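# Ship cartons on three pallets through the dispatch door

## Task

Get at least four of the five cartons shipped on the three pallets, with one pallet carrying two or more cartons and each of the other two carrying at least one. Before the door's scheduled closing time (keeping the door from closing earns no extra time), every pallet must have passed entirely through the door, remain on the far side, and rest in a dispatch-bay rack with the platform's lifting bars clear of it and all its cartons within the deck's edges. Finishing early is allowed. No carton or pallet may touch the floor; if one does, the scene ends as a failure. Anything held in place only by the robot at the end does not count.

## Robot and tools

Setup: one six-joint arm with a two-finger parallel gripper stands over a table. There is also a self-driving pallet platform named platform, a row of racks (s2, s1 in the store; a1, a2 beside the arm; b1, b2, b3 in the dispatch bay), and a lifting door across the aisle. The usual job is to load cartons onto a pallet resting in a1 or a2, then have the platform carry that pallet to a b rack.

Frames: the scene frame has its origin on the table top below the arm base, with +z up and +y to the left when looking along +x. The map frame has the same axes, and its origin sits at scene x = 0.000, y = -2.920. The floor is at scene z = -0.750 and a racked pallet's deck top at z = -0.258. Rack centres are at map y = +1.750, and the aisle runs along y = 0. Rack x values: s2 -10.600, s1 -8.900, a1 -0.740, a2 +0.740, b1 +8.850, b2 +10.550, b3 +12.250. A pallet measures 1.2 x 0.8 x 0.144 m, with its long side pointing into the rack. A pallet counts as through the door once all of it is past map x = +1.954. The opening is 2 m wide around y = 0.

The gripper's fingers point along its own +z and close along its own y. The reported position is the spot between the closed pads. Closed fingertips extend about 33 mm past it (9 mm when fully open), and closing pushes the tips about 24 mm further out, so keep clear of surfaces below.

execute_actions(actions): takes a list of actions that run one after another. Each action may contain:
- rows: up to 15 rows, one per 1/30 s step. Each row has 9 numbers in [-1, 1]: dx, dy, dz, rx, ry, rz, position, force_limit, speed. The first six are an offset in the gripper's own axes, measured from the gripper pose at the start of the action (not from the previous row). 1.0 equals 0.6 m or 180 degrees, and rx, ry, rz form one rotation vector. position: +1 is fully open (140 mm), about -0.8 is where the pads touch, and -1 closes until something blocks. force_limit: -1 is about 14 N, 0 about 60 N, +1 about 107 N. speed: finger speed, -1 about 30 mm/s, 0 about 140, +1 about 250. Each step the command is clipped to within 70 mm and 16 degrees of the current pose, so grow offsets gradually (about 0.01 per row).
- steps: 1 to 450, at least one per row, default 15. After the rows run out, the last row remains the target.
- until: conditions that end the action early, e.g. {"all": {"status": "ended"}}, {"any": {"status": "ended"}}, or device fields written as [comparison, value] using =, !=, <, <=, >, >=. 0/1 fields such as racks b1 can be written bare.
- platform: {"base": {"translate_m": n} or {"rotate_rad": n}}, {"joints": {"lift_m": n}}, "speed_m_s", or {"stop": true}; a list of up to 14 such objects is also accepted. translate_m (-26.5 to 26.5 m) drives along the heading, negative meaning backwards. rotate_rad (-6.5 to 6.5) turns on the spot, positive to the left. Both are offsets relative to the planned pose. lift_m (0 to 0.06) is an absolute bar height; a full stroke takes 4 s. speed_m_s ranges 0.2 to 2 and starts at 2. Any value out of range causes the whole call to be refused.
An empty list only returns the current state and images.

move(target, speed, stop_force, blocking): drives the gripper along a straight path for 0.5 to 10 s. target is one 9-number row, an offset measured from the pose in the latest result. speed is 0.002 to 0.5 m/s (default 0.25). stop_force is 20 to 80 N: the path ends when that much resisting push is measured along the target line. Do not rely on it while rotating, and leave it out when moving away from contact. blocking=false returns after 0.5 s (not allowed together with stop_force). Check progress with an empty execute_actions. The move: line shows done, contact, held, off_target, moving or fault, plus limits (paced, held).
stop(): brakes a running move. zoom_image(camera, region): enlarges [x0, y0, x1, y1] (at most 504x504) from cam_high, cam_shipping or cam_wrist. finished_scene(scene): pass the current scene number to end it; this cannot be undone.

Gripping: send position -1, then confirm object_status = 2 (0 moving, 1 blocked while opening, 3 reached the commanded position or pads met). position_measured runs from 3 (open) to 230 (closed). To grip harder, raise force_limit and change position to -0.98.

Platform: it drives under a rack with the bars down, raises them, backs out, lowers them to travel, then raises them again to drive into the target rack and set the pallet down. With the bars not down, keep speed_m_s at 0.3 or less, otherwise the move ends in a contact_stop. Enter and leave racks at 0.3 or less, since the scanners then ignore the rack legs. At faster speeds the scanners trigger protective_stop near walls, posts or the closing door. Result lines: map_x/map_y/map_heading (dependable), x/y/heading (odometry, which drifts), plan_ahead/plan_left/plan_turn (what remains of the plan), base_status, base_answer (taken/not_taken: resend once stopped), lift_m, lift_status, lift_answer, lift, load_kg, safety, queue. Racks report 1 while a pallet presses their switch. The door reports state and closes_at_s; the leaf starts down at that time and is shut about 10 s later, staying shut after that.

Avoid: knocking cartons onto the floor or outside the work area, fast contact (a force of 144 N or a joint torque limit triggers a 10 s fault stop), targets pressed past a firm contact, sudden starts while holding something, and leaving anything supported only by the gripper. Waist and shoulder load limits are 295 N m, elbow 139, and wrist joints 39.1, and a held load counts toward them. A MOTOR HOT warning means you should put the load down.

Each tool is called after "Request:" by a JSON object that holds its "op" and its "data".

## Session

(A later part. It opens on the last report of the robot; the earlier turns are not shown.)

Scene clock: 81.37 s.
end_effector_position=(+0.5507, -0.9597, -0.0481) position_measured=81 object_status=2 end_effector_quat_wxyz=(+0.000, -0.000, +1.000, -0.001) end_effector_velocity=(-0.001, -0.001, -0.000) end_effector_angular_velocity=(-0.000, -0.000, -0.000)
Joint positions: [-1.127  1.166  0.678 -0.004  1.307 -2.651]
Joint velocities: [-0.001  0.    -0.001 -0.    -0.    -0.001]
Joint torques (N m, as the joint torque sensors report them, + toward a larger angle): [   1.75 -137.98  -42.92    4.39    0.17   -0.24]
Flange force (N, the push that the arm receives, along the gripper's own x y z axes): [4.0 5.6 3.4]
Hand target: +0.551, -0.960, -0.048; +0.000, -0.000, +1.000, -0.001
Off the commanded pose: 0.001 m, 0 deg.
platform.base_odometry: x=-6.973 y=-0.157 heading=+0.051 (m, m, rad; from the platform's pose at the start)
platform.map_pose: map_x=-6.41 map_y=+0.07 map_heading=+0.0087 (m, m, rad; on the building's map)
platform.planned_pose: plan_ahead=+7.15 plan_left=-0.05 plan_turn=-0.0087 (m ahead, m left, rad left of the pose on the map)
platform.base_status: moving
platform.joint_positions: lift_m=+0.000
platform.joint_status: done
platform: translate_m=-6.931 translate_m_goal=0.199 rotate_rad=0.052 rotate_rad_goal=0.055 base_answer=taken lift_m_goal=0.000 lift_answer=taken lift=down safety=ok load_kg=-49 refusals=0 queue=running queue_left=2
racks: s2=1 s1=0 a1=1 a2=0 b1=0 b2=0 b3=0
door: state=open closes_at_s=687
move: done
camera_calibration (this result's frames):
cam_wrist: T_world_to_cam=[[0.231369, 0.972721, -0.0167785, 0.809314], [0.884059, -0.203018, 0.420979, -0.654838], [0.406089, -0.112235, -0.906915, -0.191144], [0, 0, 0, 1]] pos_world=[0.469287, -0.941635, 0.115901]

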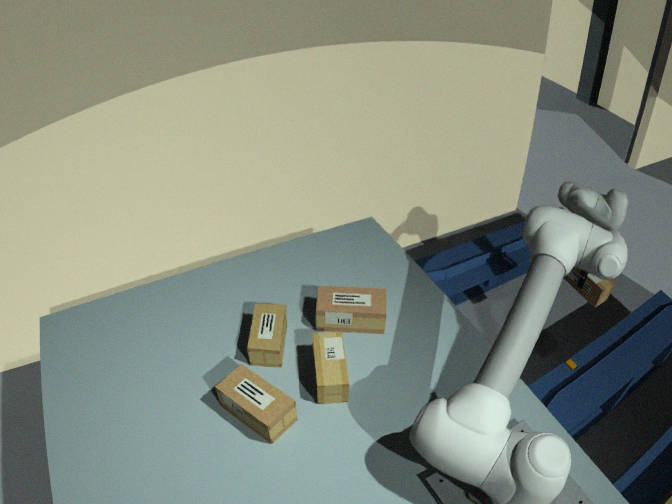

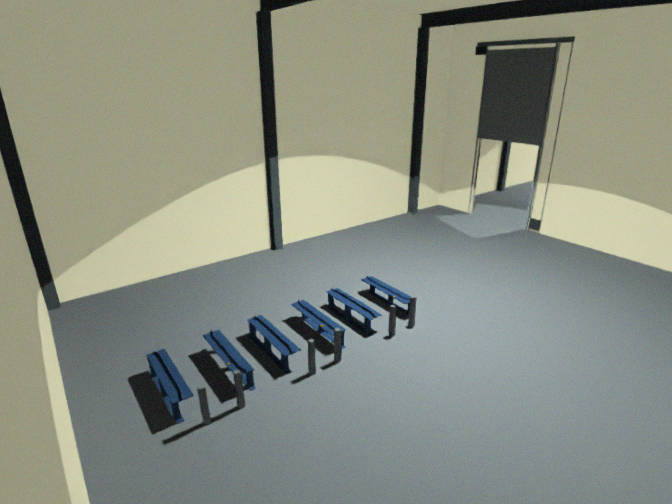

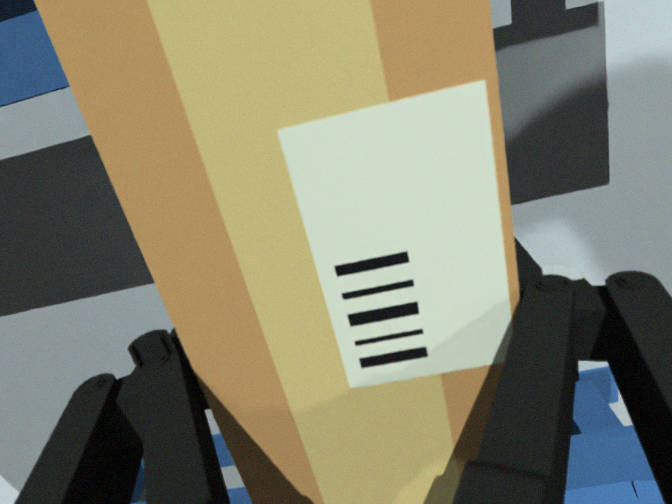

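Request:
{"op": "move", "data": {"target": [0,0,0.18,0,0,0,-1,0.2,0], "speed": 0.15}}

Request:
{"op": "execute_actions", "data": {"actions": [{"steps":450,"until":{"platform":{"queue":["!=","running"]}}}]}}

Request:
{"op": "move", "data": {"target": [0,0,0.08,0,0,0,-1,0.2,0], "speed": 0.014, "stop_force": 20}}

Scene clock: 88.40 s.
end_effector_position=(+0.5507, -0.9599, -0.1561) position_measured=81 object_status=2 end_effector_quat_wxyz=(-0.000, -0.000, +1.000, -0.001) end_effector_velocity=(+0.002, +0.001, -0.000) end_effector_angular_velocity=(-0.000, +0.000, +0.002)
Joint positions: [-1.127  1.251  0.702 -0.004  1.197 -2.651]
Joint velocities: [ 0.002  0.    -0.    -0.    -0.001  0.   ]
Joint torques (N m, as the joint torque sensors report them, + toward a larger angle): [   1.36 -144.83  -43.04    4.37    0.09   -0.33]
Flange force (N, the push that the arm receives, along the gripper's own x y z axes): [1.7 3.1 4.8]
Hand target: +0.551, -0.960, -0.156; +0.000, -0.000, +1.000, -0.001
Off the commanded pose: 0.000 m, 0 deg.
platform.base_odometry: x=+0.196 y=+0.140 heading=+0.114 (m, m, rad; from the platform's pose at the start)
platform.map_pose: map_x=+0.74 map_y=+0.08 map_heading=+0.0829 (m, m, rad; on the building's map)
platform.planned_pose: plan_ahead=+0.00 plan_left=+0.00 plan_turn=+1.4879 (m ahead, m left, rad left of the pose on the map)
platform.base_status: moving
platform.joint_positions: lift_m=+0.004
platform.joint_status: moving
platform: translate_m=0.199 translate_m_goal=0.199 rotate_rad=0.128 rotate_rad_goal=1.613 base_answer=taken lift_m_goal=0.060 lift_answer=taken lift=between safety=ok load_kg=4 refusals=0 queue=running queue_left=1
racks: s2=1 s1=0 a1=1 a2=0 b1=0 b2=0 b3=0
door: state=open closes_at_s=687
move: done
camera_calibration (this result's frames):
cam_wrist: T_world_to_cam=[[0.231269, 0.972745, -0.0168018, 0.807765], [0.884122, -0.202929, 0.42089, -0.609307], [0.406009, -0.112194, -0.906956, -0.289063], [0, 0, 0, 1]] pos_world=[0.469253, -0.941826, 0.00785556]

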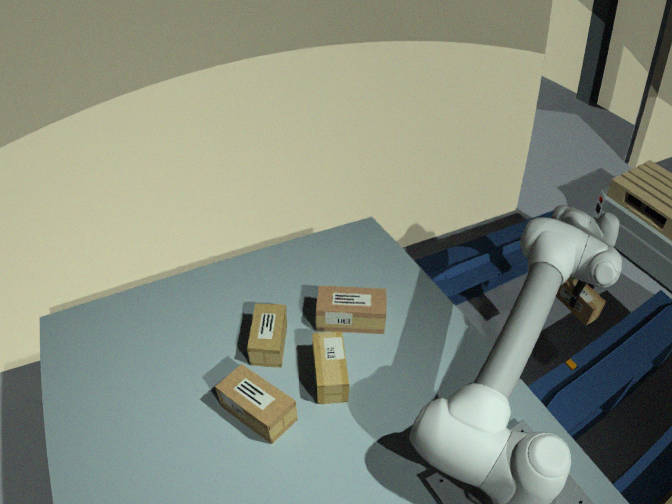

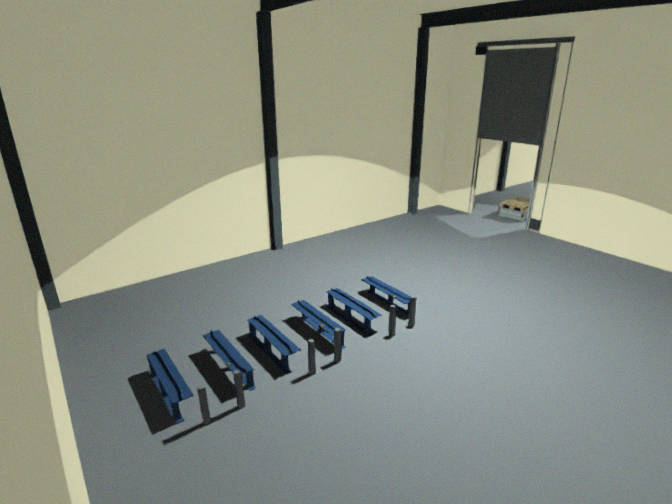

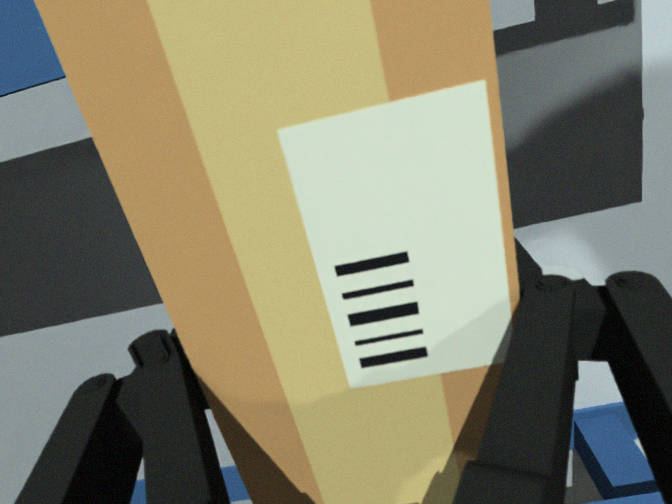

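Scene clock: 97.70 s.
end_effector_position=(+0.5507, -0.9599, -0.1560) position_measured=81 object_status=2 end_effector_quat_wxyz=(+0.000, -0.000, +1.000, -0.001) end_effector_velocity=(-0.000, -0.000, +0.000) end_effector_angular_velocity=(+0.000, -0.001, -0.001)
Joint positions: [-1.127  1.251  0.702 -0.004  1.197 -2.651]
Joint velocities: [-0.    -0.     0.     0.001  0.     0.   ]
Joint torques (N m, as the joint torque sensors report them, + toward a larger angle): [   2.3  -139.58  -41.39    4.16    0.12   -0.27]
Flange force (N, the push that the arm receives, along the gripper's own x y z axes): [5.2 4.3 2.9]
Hand target: +0.551, -0.960, -0.156; +0.000, -0.000, +1.000, -0.001
Off the commanded pose: 0.000 m, 0 deg.
platform.base_odometry: x=+0.136 y=+1.559 heading=+1.612 (m, m, rad; from the platform's pose at the start)
platform.map_pose: map_x=+0.74 map_y=+1.50 map_heading=+1.5708 (m, m, rad; on the building's map)
platform.planned_pose: plan_ahead=+0.00 plan_left=+0.00 plan_turn=+0.0000 (m ahead, m left, rad left of the pose on the map)
platform.base_status: done
platform.joint_positions: lift_m=+0.060
platform.joint_status: done
platform: translate_m=1.620 translate_m_goal=1.619 rotate_rad=1.612 rotate_rad_goal=1.611 base_answer=taken lift_m_goal=0.060 lift_answer=taken lift=up safety=ok load_kg=18 refusals=0 queue=done queue_left=0
racks: s2=1 s1=0 a1=1 a2=0 b1=0 b2=0 b3=0
door: state=open closes_at_s=687
camera_calibration (this result's frames):
cam_wrist: T_world_to_cam=[[0.231394, 0.972715, -0.0167834, 0.807655], [0.884057, -0.20304, 0.420974, -0.609427], [0.40608, -0.112248, -0.906918, -0.289083], [0, 0, 0, 1]] pos_world=[0.469272, -0.941806, 0.00793339]

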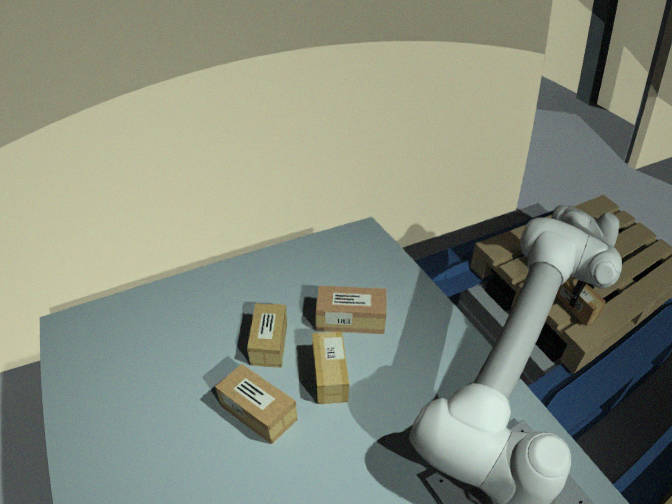

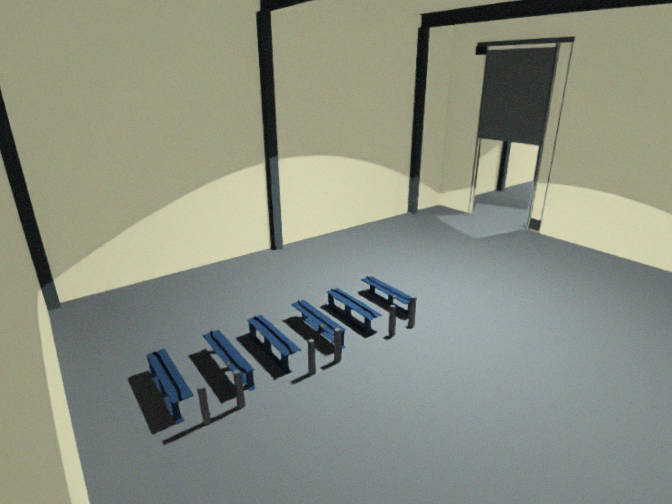

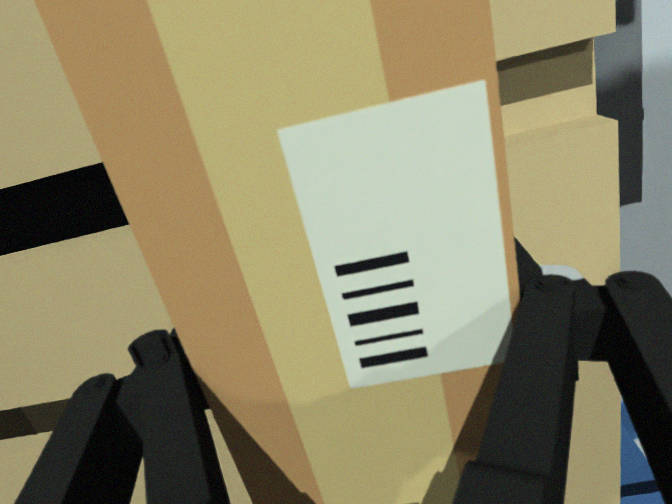

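Scene clock: 100.03 s.
end_effector_position=(+0.5508, -0.9601, -0.1838) position_measured=81 object_status=2 end_effector_quat_wxyz=(+0.000, -0.000, +1.000, -0.001) end_effector_velocity=(-0.002, +0.000, -0.001) end_effector_angular_velocity=(+0.003, +0.001, -0.001)
Joint positions: [-1.127  1.278  0.7   -0.004  1.173 -2.651]
Joint velocities: [-0.002  0.001  0.001  0.001  0.002 -0.001]
Joint torques (N m, as the joint torque sensors report them, + toward a larger angle): [  -0.36 -105.17  -24.28    3.97    0.35   -0.3 ]
Flange force (N, the push that the arm receives, along the gripper's own x y z axes): [2.6 3.3 -28.1]
Hand target: +0.551, -0.960, -0.184; +0.000, -0.000, +1.000, -0.001
Off the commanded pose: 0.020 m, 0 deg.
platform.base_odometry: x=+0.136 y=+1.559 heading=+1.612 (m, m, rad; from the platform's pose at the start)
platform.map_pose: map_x=+0.74 map_y=+1.50 map_heading=+1.5708 (m, m, rad; on the building's map)
platform.planned_pose: plan_ahead=+0.00 plan_left=+0.00 plan_turn=+0.0000 (m ahead, m left, rad left of the pose on the map)
platform.base_status: done
platform.joint_positions: lift_m=+0.060
platform.joint_status: done
platform: translate_m=1.620 translate_m_goal=1.619 rotate_rad=1.612 rotate_rad_goal=1.611 base_answer=taken lift_m_goal=0.060 lift_answer=taken lift=up safety=ok load_kg=18 refusals=0 queue=done queue_left=0
racks: s2=1 s1=0 a1=1 a2=0 b1=0 b2=0 b3=0
door: state=open closes_at_s=687
move: contact
camera_calibration (this result's frames):
cam_wrist: T_world_to_cam=[[0.23142, 0.972704, -0.0171012, 0.807304], [0.883959, -0.2029, 0.421247, -0.597634], [0.406278, -0.112602, -0.906785, -0.314742], [0, 0, 0, 1]] pos_world=[0.469331, -0.941968, -0.019846]

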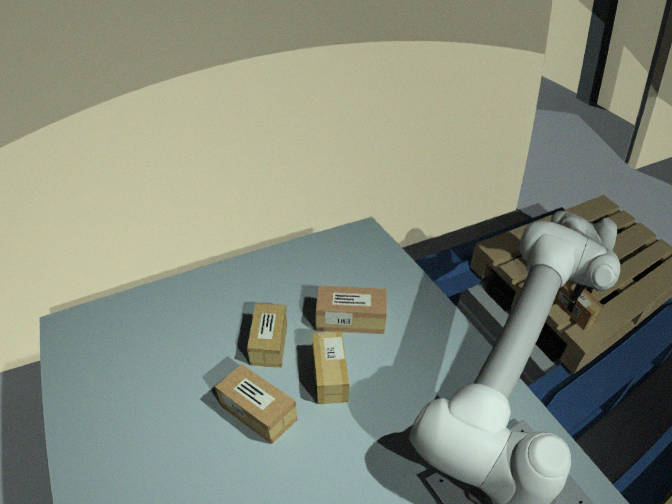

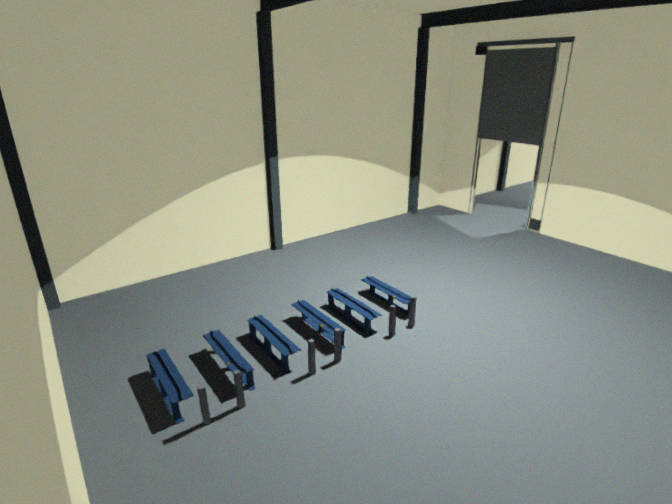

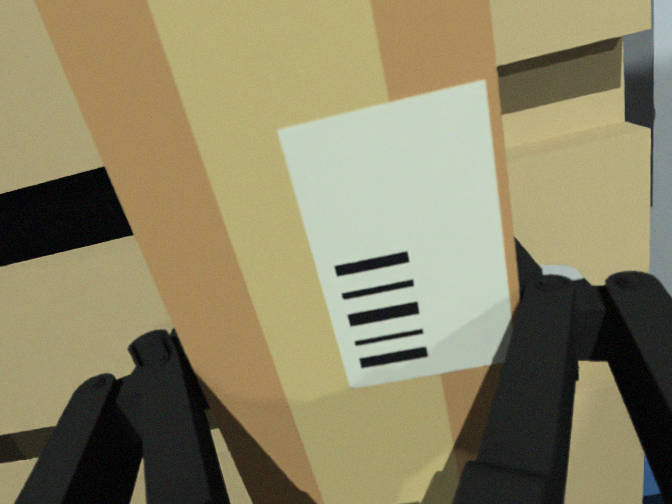

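Request:
{"op": "execute_actions", "data": {"actions": [{"rows":[[0,0,-0.002,0,0,0,1,0,0]],"steps":14}]}}

Request:
{"op": "move", "data": {"target": [0,0,-0.2,0,0,0,1,0,0], "speed": 0.4}}

Request:
{"op": "execute_actions", "data": {"actions": [{"platform":[{"base":{"translate_m":-1.42},"speed_m_s":0.3},{"base":{"rotate_rad":-1.5708},"joints":{"lift_m":0},"speed_m_s":2},{"base":{"translate_m":8.11}},{"base":{"rotate_rad":1.5708},"joints":{"lift_m":0.06}},{"base":{"translate_m":1.67},"speed_m_s":0.3},{"joints":{"lift_m":0.025}},{"base":{"translate_m":-1.67},"joints":{"lift_m":0}},{"base":{"rotate_rad":-1.5708},"speed_m_s":2},{"base":{"translate_m":-19.45}},{"base":{"rotate_rad":1.5708},"joints":{"lift_m":0.025}},{"base":{"translate_m":1.67},"speed_m_s":0.3},{"joints":{"lift_m":0.06}},{"base":{"translate_m":-1.67}},{"base":{"rotate_rad":-1.5708},"joints":{"lift_m":0},"speed_m_s":2}],"steps":1}]}}

Request:
{"op": "move", "data": {"target": [0,0.7,-0.6,0,0,0,1,0,0], "speed": 0.3}}

Request:
{"op": "move", "data": {"target": [0,0.95,-0.25,0,0,0,1,0,0], "speed": 0.3}}

Scene clock: 107.57 s.
end_effector_position=(+0.5508, -0.9601, -0.1826) position_measured=3 object_status=0 end_effector_quat_wxyz=(+0.000, -0.000, +1.000, -0.001) end_effector_velocity=(-0.000, +0.000, -0.001) end_effector_angular_velocity=(+0.001, +0.000, +0.001)
Joint positions: [-1.127  1.277  0.7   -0.004  1.174 -2.651]
Joint velocities: [ 0.     0.001  0.     0.     0.    -0.001]
Joint torques (N m, as the joint torque sensors report them, + toward a larger angle): [   2.66 -135.98  -39.17    4.08    0.04   -0.13]
Flange force (N, the push that the arm receives, along the gripper's own x y z axes): [4.8 4.3 -0.6]
Hand target: +0.551, -0.960, -0.183; +0.000, -0.000, +1.000, -0.001
Off the commanded pose: 0.000 m, 0 deg.
platform.base_odometry: x=+0.136 y=+1.559 heading=+1.612 (m, m, rad; from the platform's pose at the start)
platform.map_pose: map_x=+0.74 map_y=+1.50 map_heading=+1.5708 (m, m, rad; on the building's map)
platform.planned_pose: plan_ahead=+0.00 plan_left=+0.00 plan_turn=+0.0000 (m ahead, m left, rad left of the pose on the map)
platform.base_status: done
platform.joint_positions: lift_m=+0.060
platform.joint_status: done
platform: translate_m=1.620 translate_m_goal=1.619 rotate_rad=1.612 rotate_rad_goal=1.611 base_answer=taken lift_m_goal=0.060 lift_answer=taken lift=up safety=ok load_kg=18 refusals=0 queue=done queue_left=0
racks: s2=1 s1=0 a1=1 a2=0 b1=0 b2=0 b3=0
door: state=open closes_at_s=687
camera_calibration (this result's frames):
cam_wrist: T_world_to_cam=[[0.231434, 0.972702, -0.0170347, 0.8073], [0.88396, -0.202942, 0.421224, -0.598147], [0.406268, -0.112543, -0.906797, -0.313638], [0, 0, 0, 1]] pos_world=[0.469322, -0.941949, -0.0186999]

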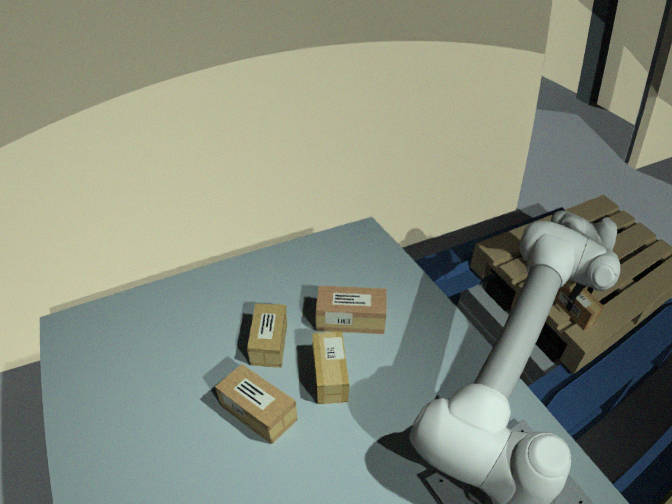

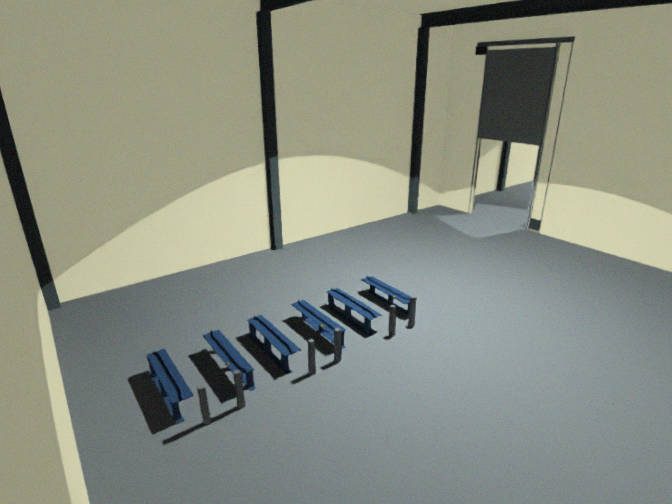

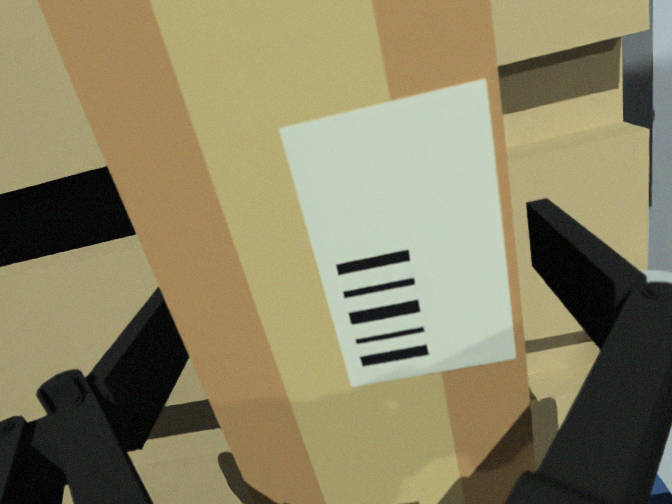

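Scene clock: 108.30 s.
end_effector_position=(+0.5508, -0.9599, -0.0625) position_measured=3 object_status=3 end_effector_quat_wxyz=(+0.000, -0.000, +1.000, -0.001) end_effector_velocity=(+0.000, -0.001, +0.000) end_effector_angular_velocity=(-0.000, -0.002, -0.001)
Joint positions: [-1.127  1.175  0.685 -0.004  1.29  -2.651]
Joint velocities: [-0.001  0.001 -0.002  0.002  0.    -0.   ]
Joint torques (N m, as the joint torque sensors report them, + toward a larger angle): [   0.85 -131.04  -40.77    4.16    0.14   -0.23]
Flange force (N, the push that the arm receives, along the gripper's own x y z axes): [7.2 10.2 0.0]
Hand target: +0.551, -0.960, -0.063; +0.000, -0.000, +1.000, -0.001
Off the commanded pose: 0.000 m, 0 deg.
platform.base_odometry: x=+0.136 y=+1.559 heading=+1.612 (m, m, rad; from the platform's pose at the start)
platform.map_pose: map_x=+0.74 map_y=+1.50 map_heading=+1.5708 (m, m, rad; on the building's map)
platform.planned_pose: plan_ahead=+0.00 plan_left=+0.00 plan_turn=+0.0000 (m ahead, m left, rad left of the pose on the map)
platform.base_status: done
platform.joint_positions: lift_m=+0.060
platform.joint_status: done
platform: translate_m=1.620 translate_m_goal=1.619 rotate_rad=1.612 rotate_rad_goal=1.611 base_answer=taken lift_m_goal=0.060 lift_answer=taken lift=up safety=ok load_kg=18 refusals=0 queue=done queue_left=0
racks: s2=1 s1=0 a1=1 a2=0 b1=0 b2=0 b3=0
door: state=open closes_at_s=687
move: done
camera_calibration (this result's frames):
cam_wrist: T_world_to_cam=[[0.231522, 0.97268, -0.0170725, 0.809047], [0.883889, -0.202992, 0.421347, -0.648705], [0.406371, -0.112641, -0.906739, -0.204837], [0, 0, 0, 1]] pos_world=[0.469311, -0.941699, 0.101409]

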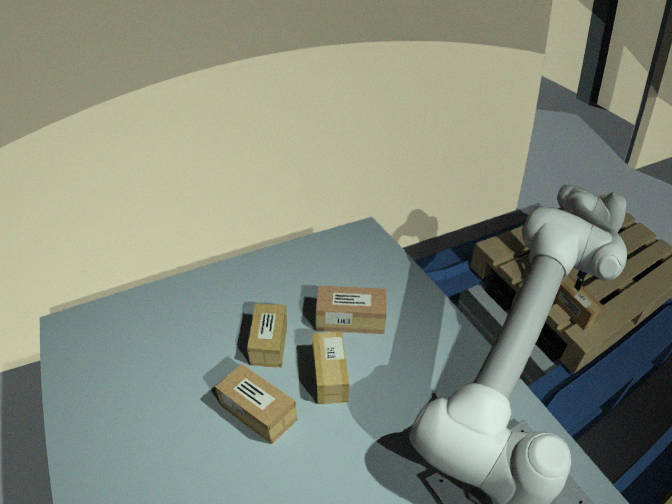

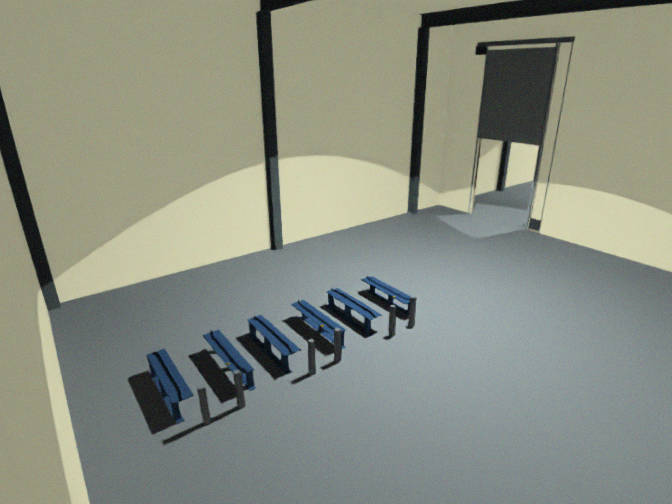

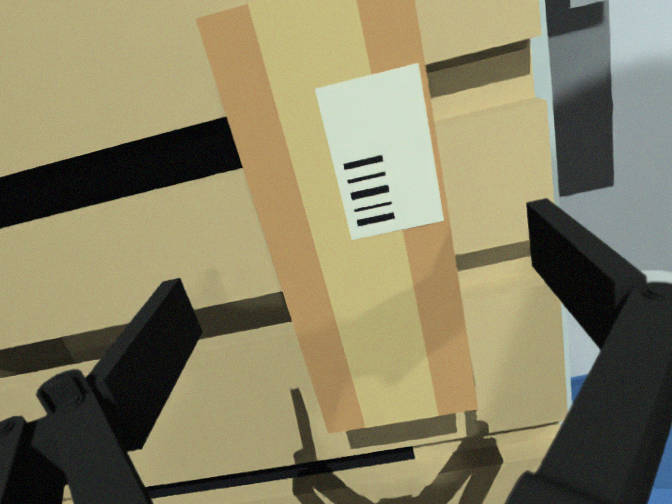

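Scene clock: 108.33 s.
end_effector_position=(+0.5508, -0.9599, -0.0625) position_measured=3 object_status=3 end_effector_quat_wxyz=(+0.000, -0.000, +1.000, -0.001) end_effector_velocity=(+0.000, +0.000, -0.000) end_effector_angular_velocity=(+0.000, +0.000, +0.001)
Joint positions: [-1.127  1.175  0.685 -0.004  1.29  -2.651]
Joint velocities: [ 0.     0.    -0.    -0.     0.    -0.001]
Joint torques (N m, as the joint torque sensors report them, + toward a larger angle): [   1.34 -133.66  -41.19    4.24   -0.08   -0.28]
Flange force (N, the push that the arm receives, along the gripper's own x y z axes): [5.5 8.2 -0.9]
Hand target: +0.551, -0.960, -0.063; +0.000, -0.000, +1.000, -0.001
Off the commanded pose: 0.000 m, 0 deg.
platform.base_odometry: x=+0.136 y=+1.559 heading=+1.612 (m, m, rad; from the platform's pose at the start)
platform.map_pose: map_x=+0.74 map_y=+1.50 map_heading=+1.5708 (m, m, rad; on the building's map)
platform.planned_pose: plan_ahead=-1.42 plan_left=+0.00 plan_turn=+0.0000 (m ahead, m left, rad left of the pose on the map)
platform.base_status: moving
platform.joint_positions: lift_m=+0.060
platform.joint_status: done
platform: translate_m=1.619 translate_m_goal=0.200 rotate_rad=1.612 rotate_rad_goal=1.611 base_answer=taken lift_m_goal=0.060 lift_answer=taken lift=up safety=ok load_kg=18 refusals=0 queue=running queue_left=13
racks: s2=1 s1=0 a1=1 a2=0 b1=0 b2=0 b3=0
door: state=open closes_at_s=687
camera_calibration (this result's frames):
cam_wrist: T_world_to_cam=[[0.231521, 0.97268, -0.0170755, 0.809049], [0.883889, -0.20299, 0.42135, -0.648708], [0.406372, -0.112644, -0.906738, -0.204836], [0, 0, 0, 1]] pos_world=[0.469314, -0.941701, 0.101415]

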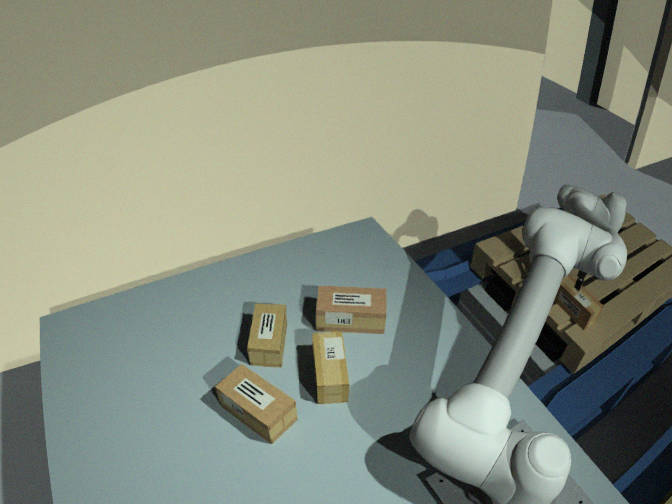

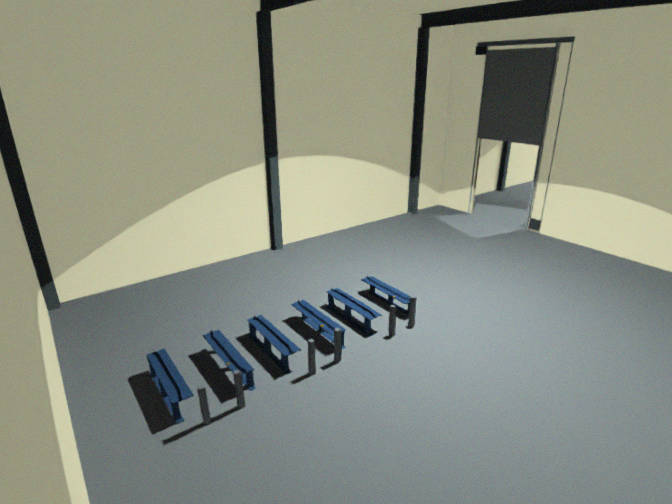

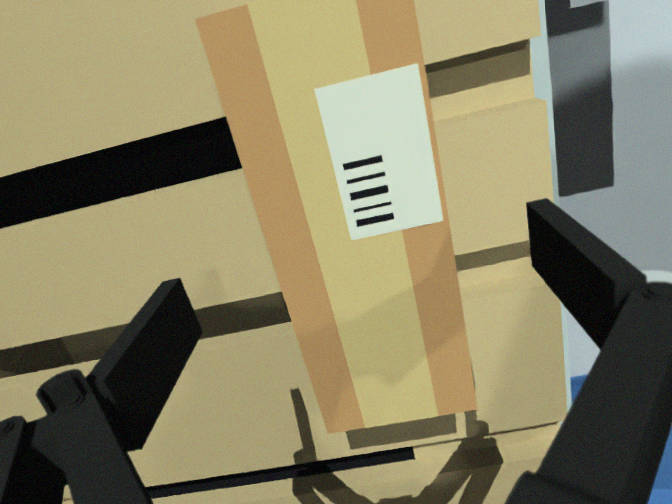

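Scene clock: 110.57 s.
end_effector_position=(+0.5504, -0.5390, +0.2964) position_measured=3 object_status=3 end_effector_quat_wxyz=(+0.000, -0.000, +1.000, -0.001) end_effector_velocity=(+0.000, +0.000, +0.000) end_effector_angular_velocity=(-0.001, +0.001, +0.001)
Joint positions: [-0.866  0.384  1.427 -0.001  1.339 -2.39 ]
Joint velocities: [ 0.001 -0.     0.    -0.001  0.     0.   ]
Joint torques (N m, as the joint torque sensors report them, + toward a larger angle): [  0.38 -80.36 -41.9    4.45   0.05  -0.4 ]
Flange force (N, the push that the arm receives, along the gripper's own x y z axes): [0.5 1.0 1.2]
Hand target: +0.550, -0.539, +0.296; +0.000, -0.000, +1.000, -0.001
Off the commanded pose: 0.000 m, 0 deg.
platform.base_odometry: x=+0.159 y=+1.006 heading=+1.613 (m, m, rad; from the platform's pose at the start)
platform.map_pose: map_x=+0.74 map_y=+0.94 map_heading=+1.5708 (m, m, rad; on the building's map)
platform.planned_pose: plan_ahead=-0.86 plan_left=+0.00 plan_turn=+0.0000 (m ahead, m left, rad left of the pose on the map)
platform.base_status: moving
platform.joint_positions: lift_m=+0.060
platform.joint_status: done
platform: translate_m=1.056 translate_m_goal=0.200 rotate_rad=1.613 rotate_rad_goal=1.611 base_answer=taken lift_m_goal=0.060 lift_answer=taken lift=up safety=ok load_kg=18 refusals=0 queue=running queue_left=13
racks: s2=1 s1=0 a1=1 a2=0 b1=0 b2=0 b3=0
door: state=open closes_at_s=687
move: done
camera_calibration (this result's frames):
cam_wrist: T_world_to_cam=[[0.231605, 0.972665, -0.0167888, 0.405711], [0.883802, -0.203171, 0.421445, -0.71422], [0.406513, -0.112447, -0.906699, 0.168153], [0, 0, 0, 1]] pos_world=[0.468908, -0.520821, 0.46028]

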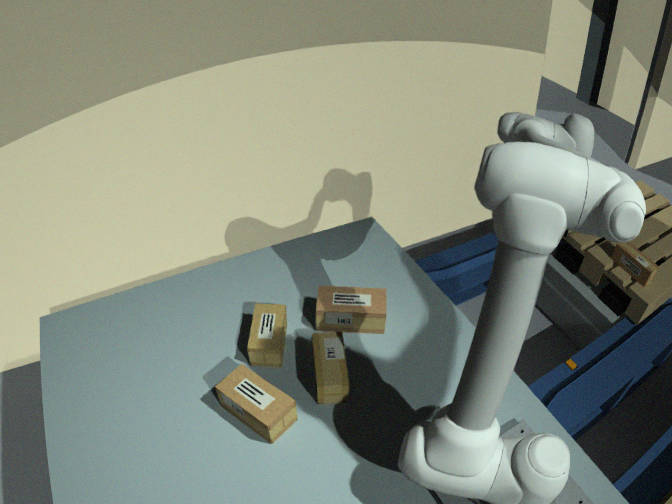

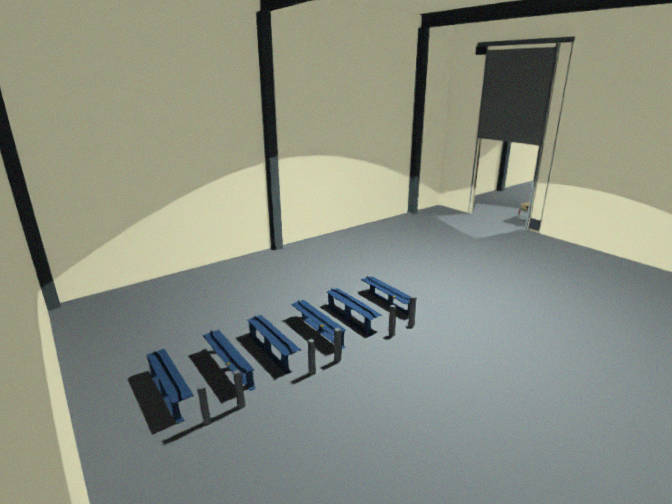

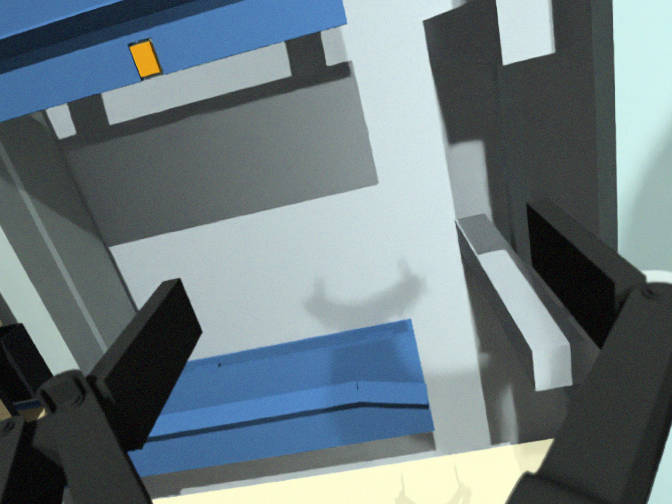

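Scene clock: 112.93 s.
end_effector_position=(+0.5501, +0.0307, +0.4453) position_measured=3 object_status=3 end_effector_quat_wxyz=(+0.000, -0.000, +1.000, -0.001) end_effector_velocity=(+0.001, +0.000, -0.001) end_effector_angular_velocity=(-0.000, +0.002, +0.001)
Joint positions: [-0.063 -0.006  1.622  0.006  1.532 -1.588]
Joint velocities: [ 0.001  0.002 -0.    -0.     0.     0.   ]
Joint torques (N m, as the joint torque sensors report them, + toward a larger angle): [  1.08 -40.68 -42.33   4.34   0.1   -0.22]
Flange force (N, the push that the arm receives, along the gripper's own x y z axes): [0.4 -2.5 1.4]
Hand target: +0.550, +0.031, +0.445; +0.000, -0.000, +1.000, -0.001
Off the commanded pose: 0.001 m, 0 deg.
platform.base_odometry: x=+0.189 y=+0.297 heading=+1.612 (m, m, rad; from the platform's pose at the start)
platform.map_pose: map_x=+0.74 map_y=+0.22 map_heading=+1.5708 (m, m, rad; on the building's map)
platform.planned_pose: plan_ahead=-0.14 plan_left=+0.00 plan_turn=+0.0000 (m ahead, m left, rad left of the pose on the map)
platform.base_status: moving
platform.joint_positions: lift_m=+0.060
platform.joint_status: done
platform: translate_m=0.346 translate_m_goal=0.200 rotate_rad=1.612 rotate_rad_goal=1.611 base_answer=taken lift_m_goal=0.060 lift_answer=taken lift=up safety=ok load_kg=18 refusals=0 queue=running queue_left=13
racks: s2=1 s1=0 a1=1 a2=0 b1=0 b2=0 b3=0
door: state=open closes_at_s=687
move: done
camera_calibration (this result's frames):
cam_wrist: T_world_to_cam=[[0.23161, 0.972672, -0.0163108, -0.146063], [0.883751, -0.203368, 0.421457, -0.660969], [0.406622, -0.112028, -0.906702, 0.367314], [0, 0, 0, 1]] pos_world=[0.468604, 0.0488002, 0.609232]

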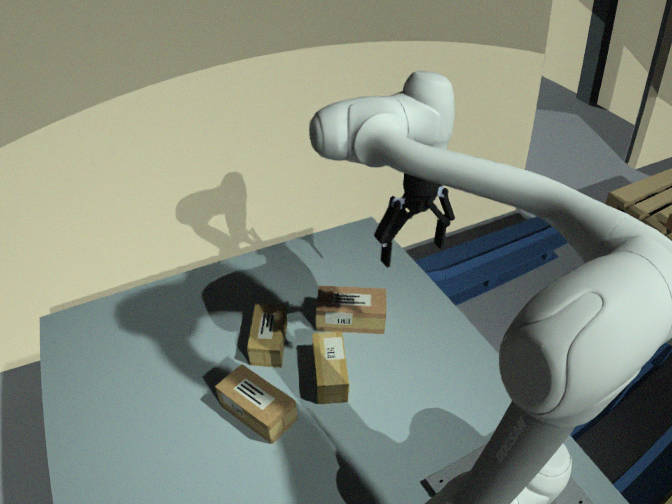

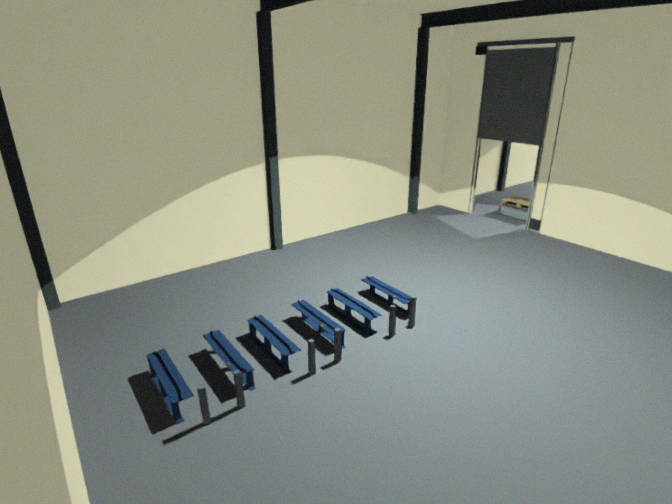

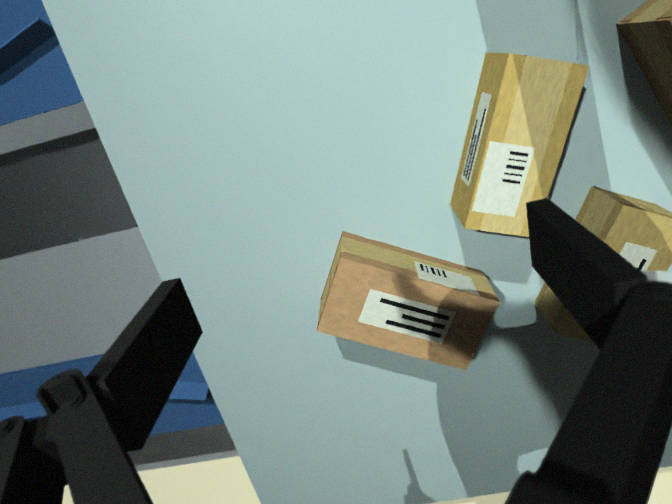

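Request:
{"op": "move", "data": {"target": [-0.0948,0.3172,0.4005,0,0,0.1,0.75,0,0], "speed": 0.3}}

Scene clock: 130.63 s.
end_effector_position=(+0.6071, +0.2205, +0.2050) position_measured=35 object_status=3 end_effector_quat_wxyz=(+0.000, +0.156, +0.988, -0.000) end_effector_velocity=(-0.000, +0.001, -0.000) end_effector_angular_velocity=(-0.001, -0.001, +0.002)
Joint positions: [ 0.242  0.237  1.792  0.009  1.117 -0.973]
Joint velocities: [ 0.002  0.    -0.    -0.002 -0.     0.   ]
Joint torques (N m, as the joint torque sensors report them, + toward a larger angle): [  0.76 -60.72 -38.23   3.96  -0.06  -0.19]
Flange force (N, the push that the arm receives, along the gripper's own x y z axes): [0.8 -2.8 0.4]
Hand target: +0.607, +0.220, +0.205; +0.000, +0.156, +0.988, -0.000
Off the commanded pose: 0.000 m, 0 deg.
platform.base_odometry: x=+8.288 y=+0.491 heading=+1.345 (m, m, rad; from the platform's pose at the start)
platform.map_pose: map_x=+8.85 map_y=+0.08 map_heading=+1.3177 (m, m, rad; on the building's map)
platform.planned_pose: plan_ahead=+0.00 plan_left=+0.00 plan_turn=+0.2531 (m ahead, m left, rad left of the pose on the map)
platform.base_status: moving
platform.joint_positions: lift_m=+0.044
platform.joint_status: moving
platform: translate_m=8.300 translate_m_goal=8.300 rotate_rad=1.361 rotate_rad_goal=1.614 base_answer=taken lift_m_goal=0.060 lift_answer=taken lift=between safety=ok load_kg=23 refusals=0 queue=running queue_left=10
racks: s2=1 s1=0 a1=1 a2=0 b1=0 b2=0 b3=0
door: state=open closes_at_s=687
move: done
camera_calibration (this result's frames):
cam_wrist: T_world_to_cam=[[0.520954, 0.853437, -0.0158769, -0.497178], [0.77746, -0.466734, 0.421562, -0.448873], [0.352366, -0.231958, -0.906661, 0.20693], [0, 0, 0, 1]] pos_world=[0.535073, 0.262805, 0.368949]

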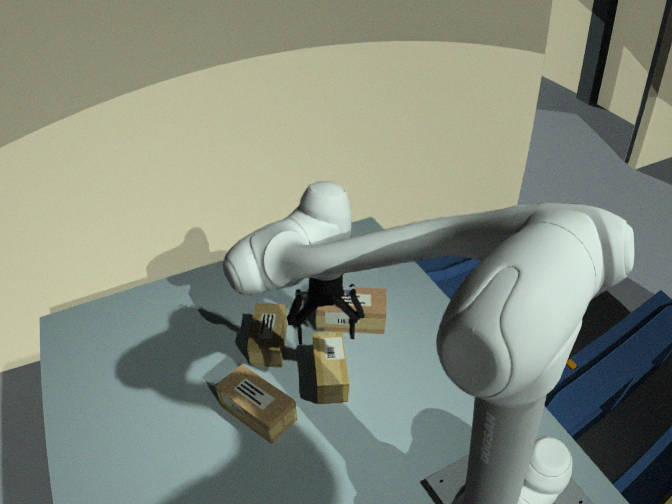

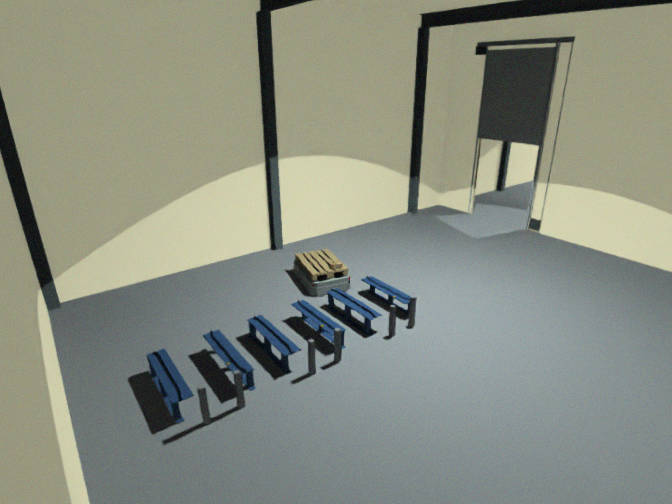

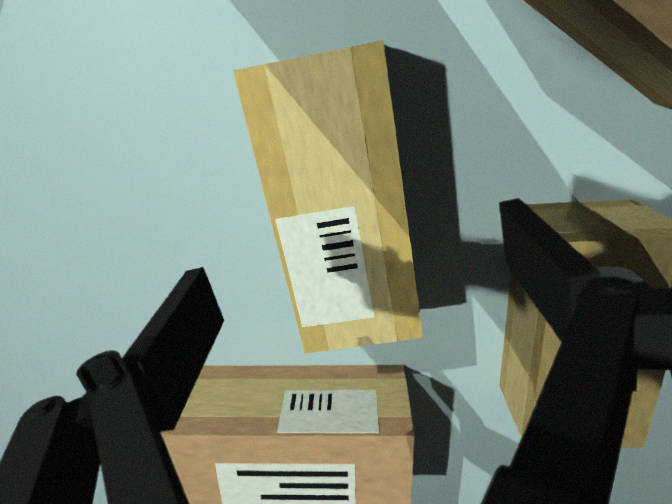

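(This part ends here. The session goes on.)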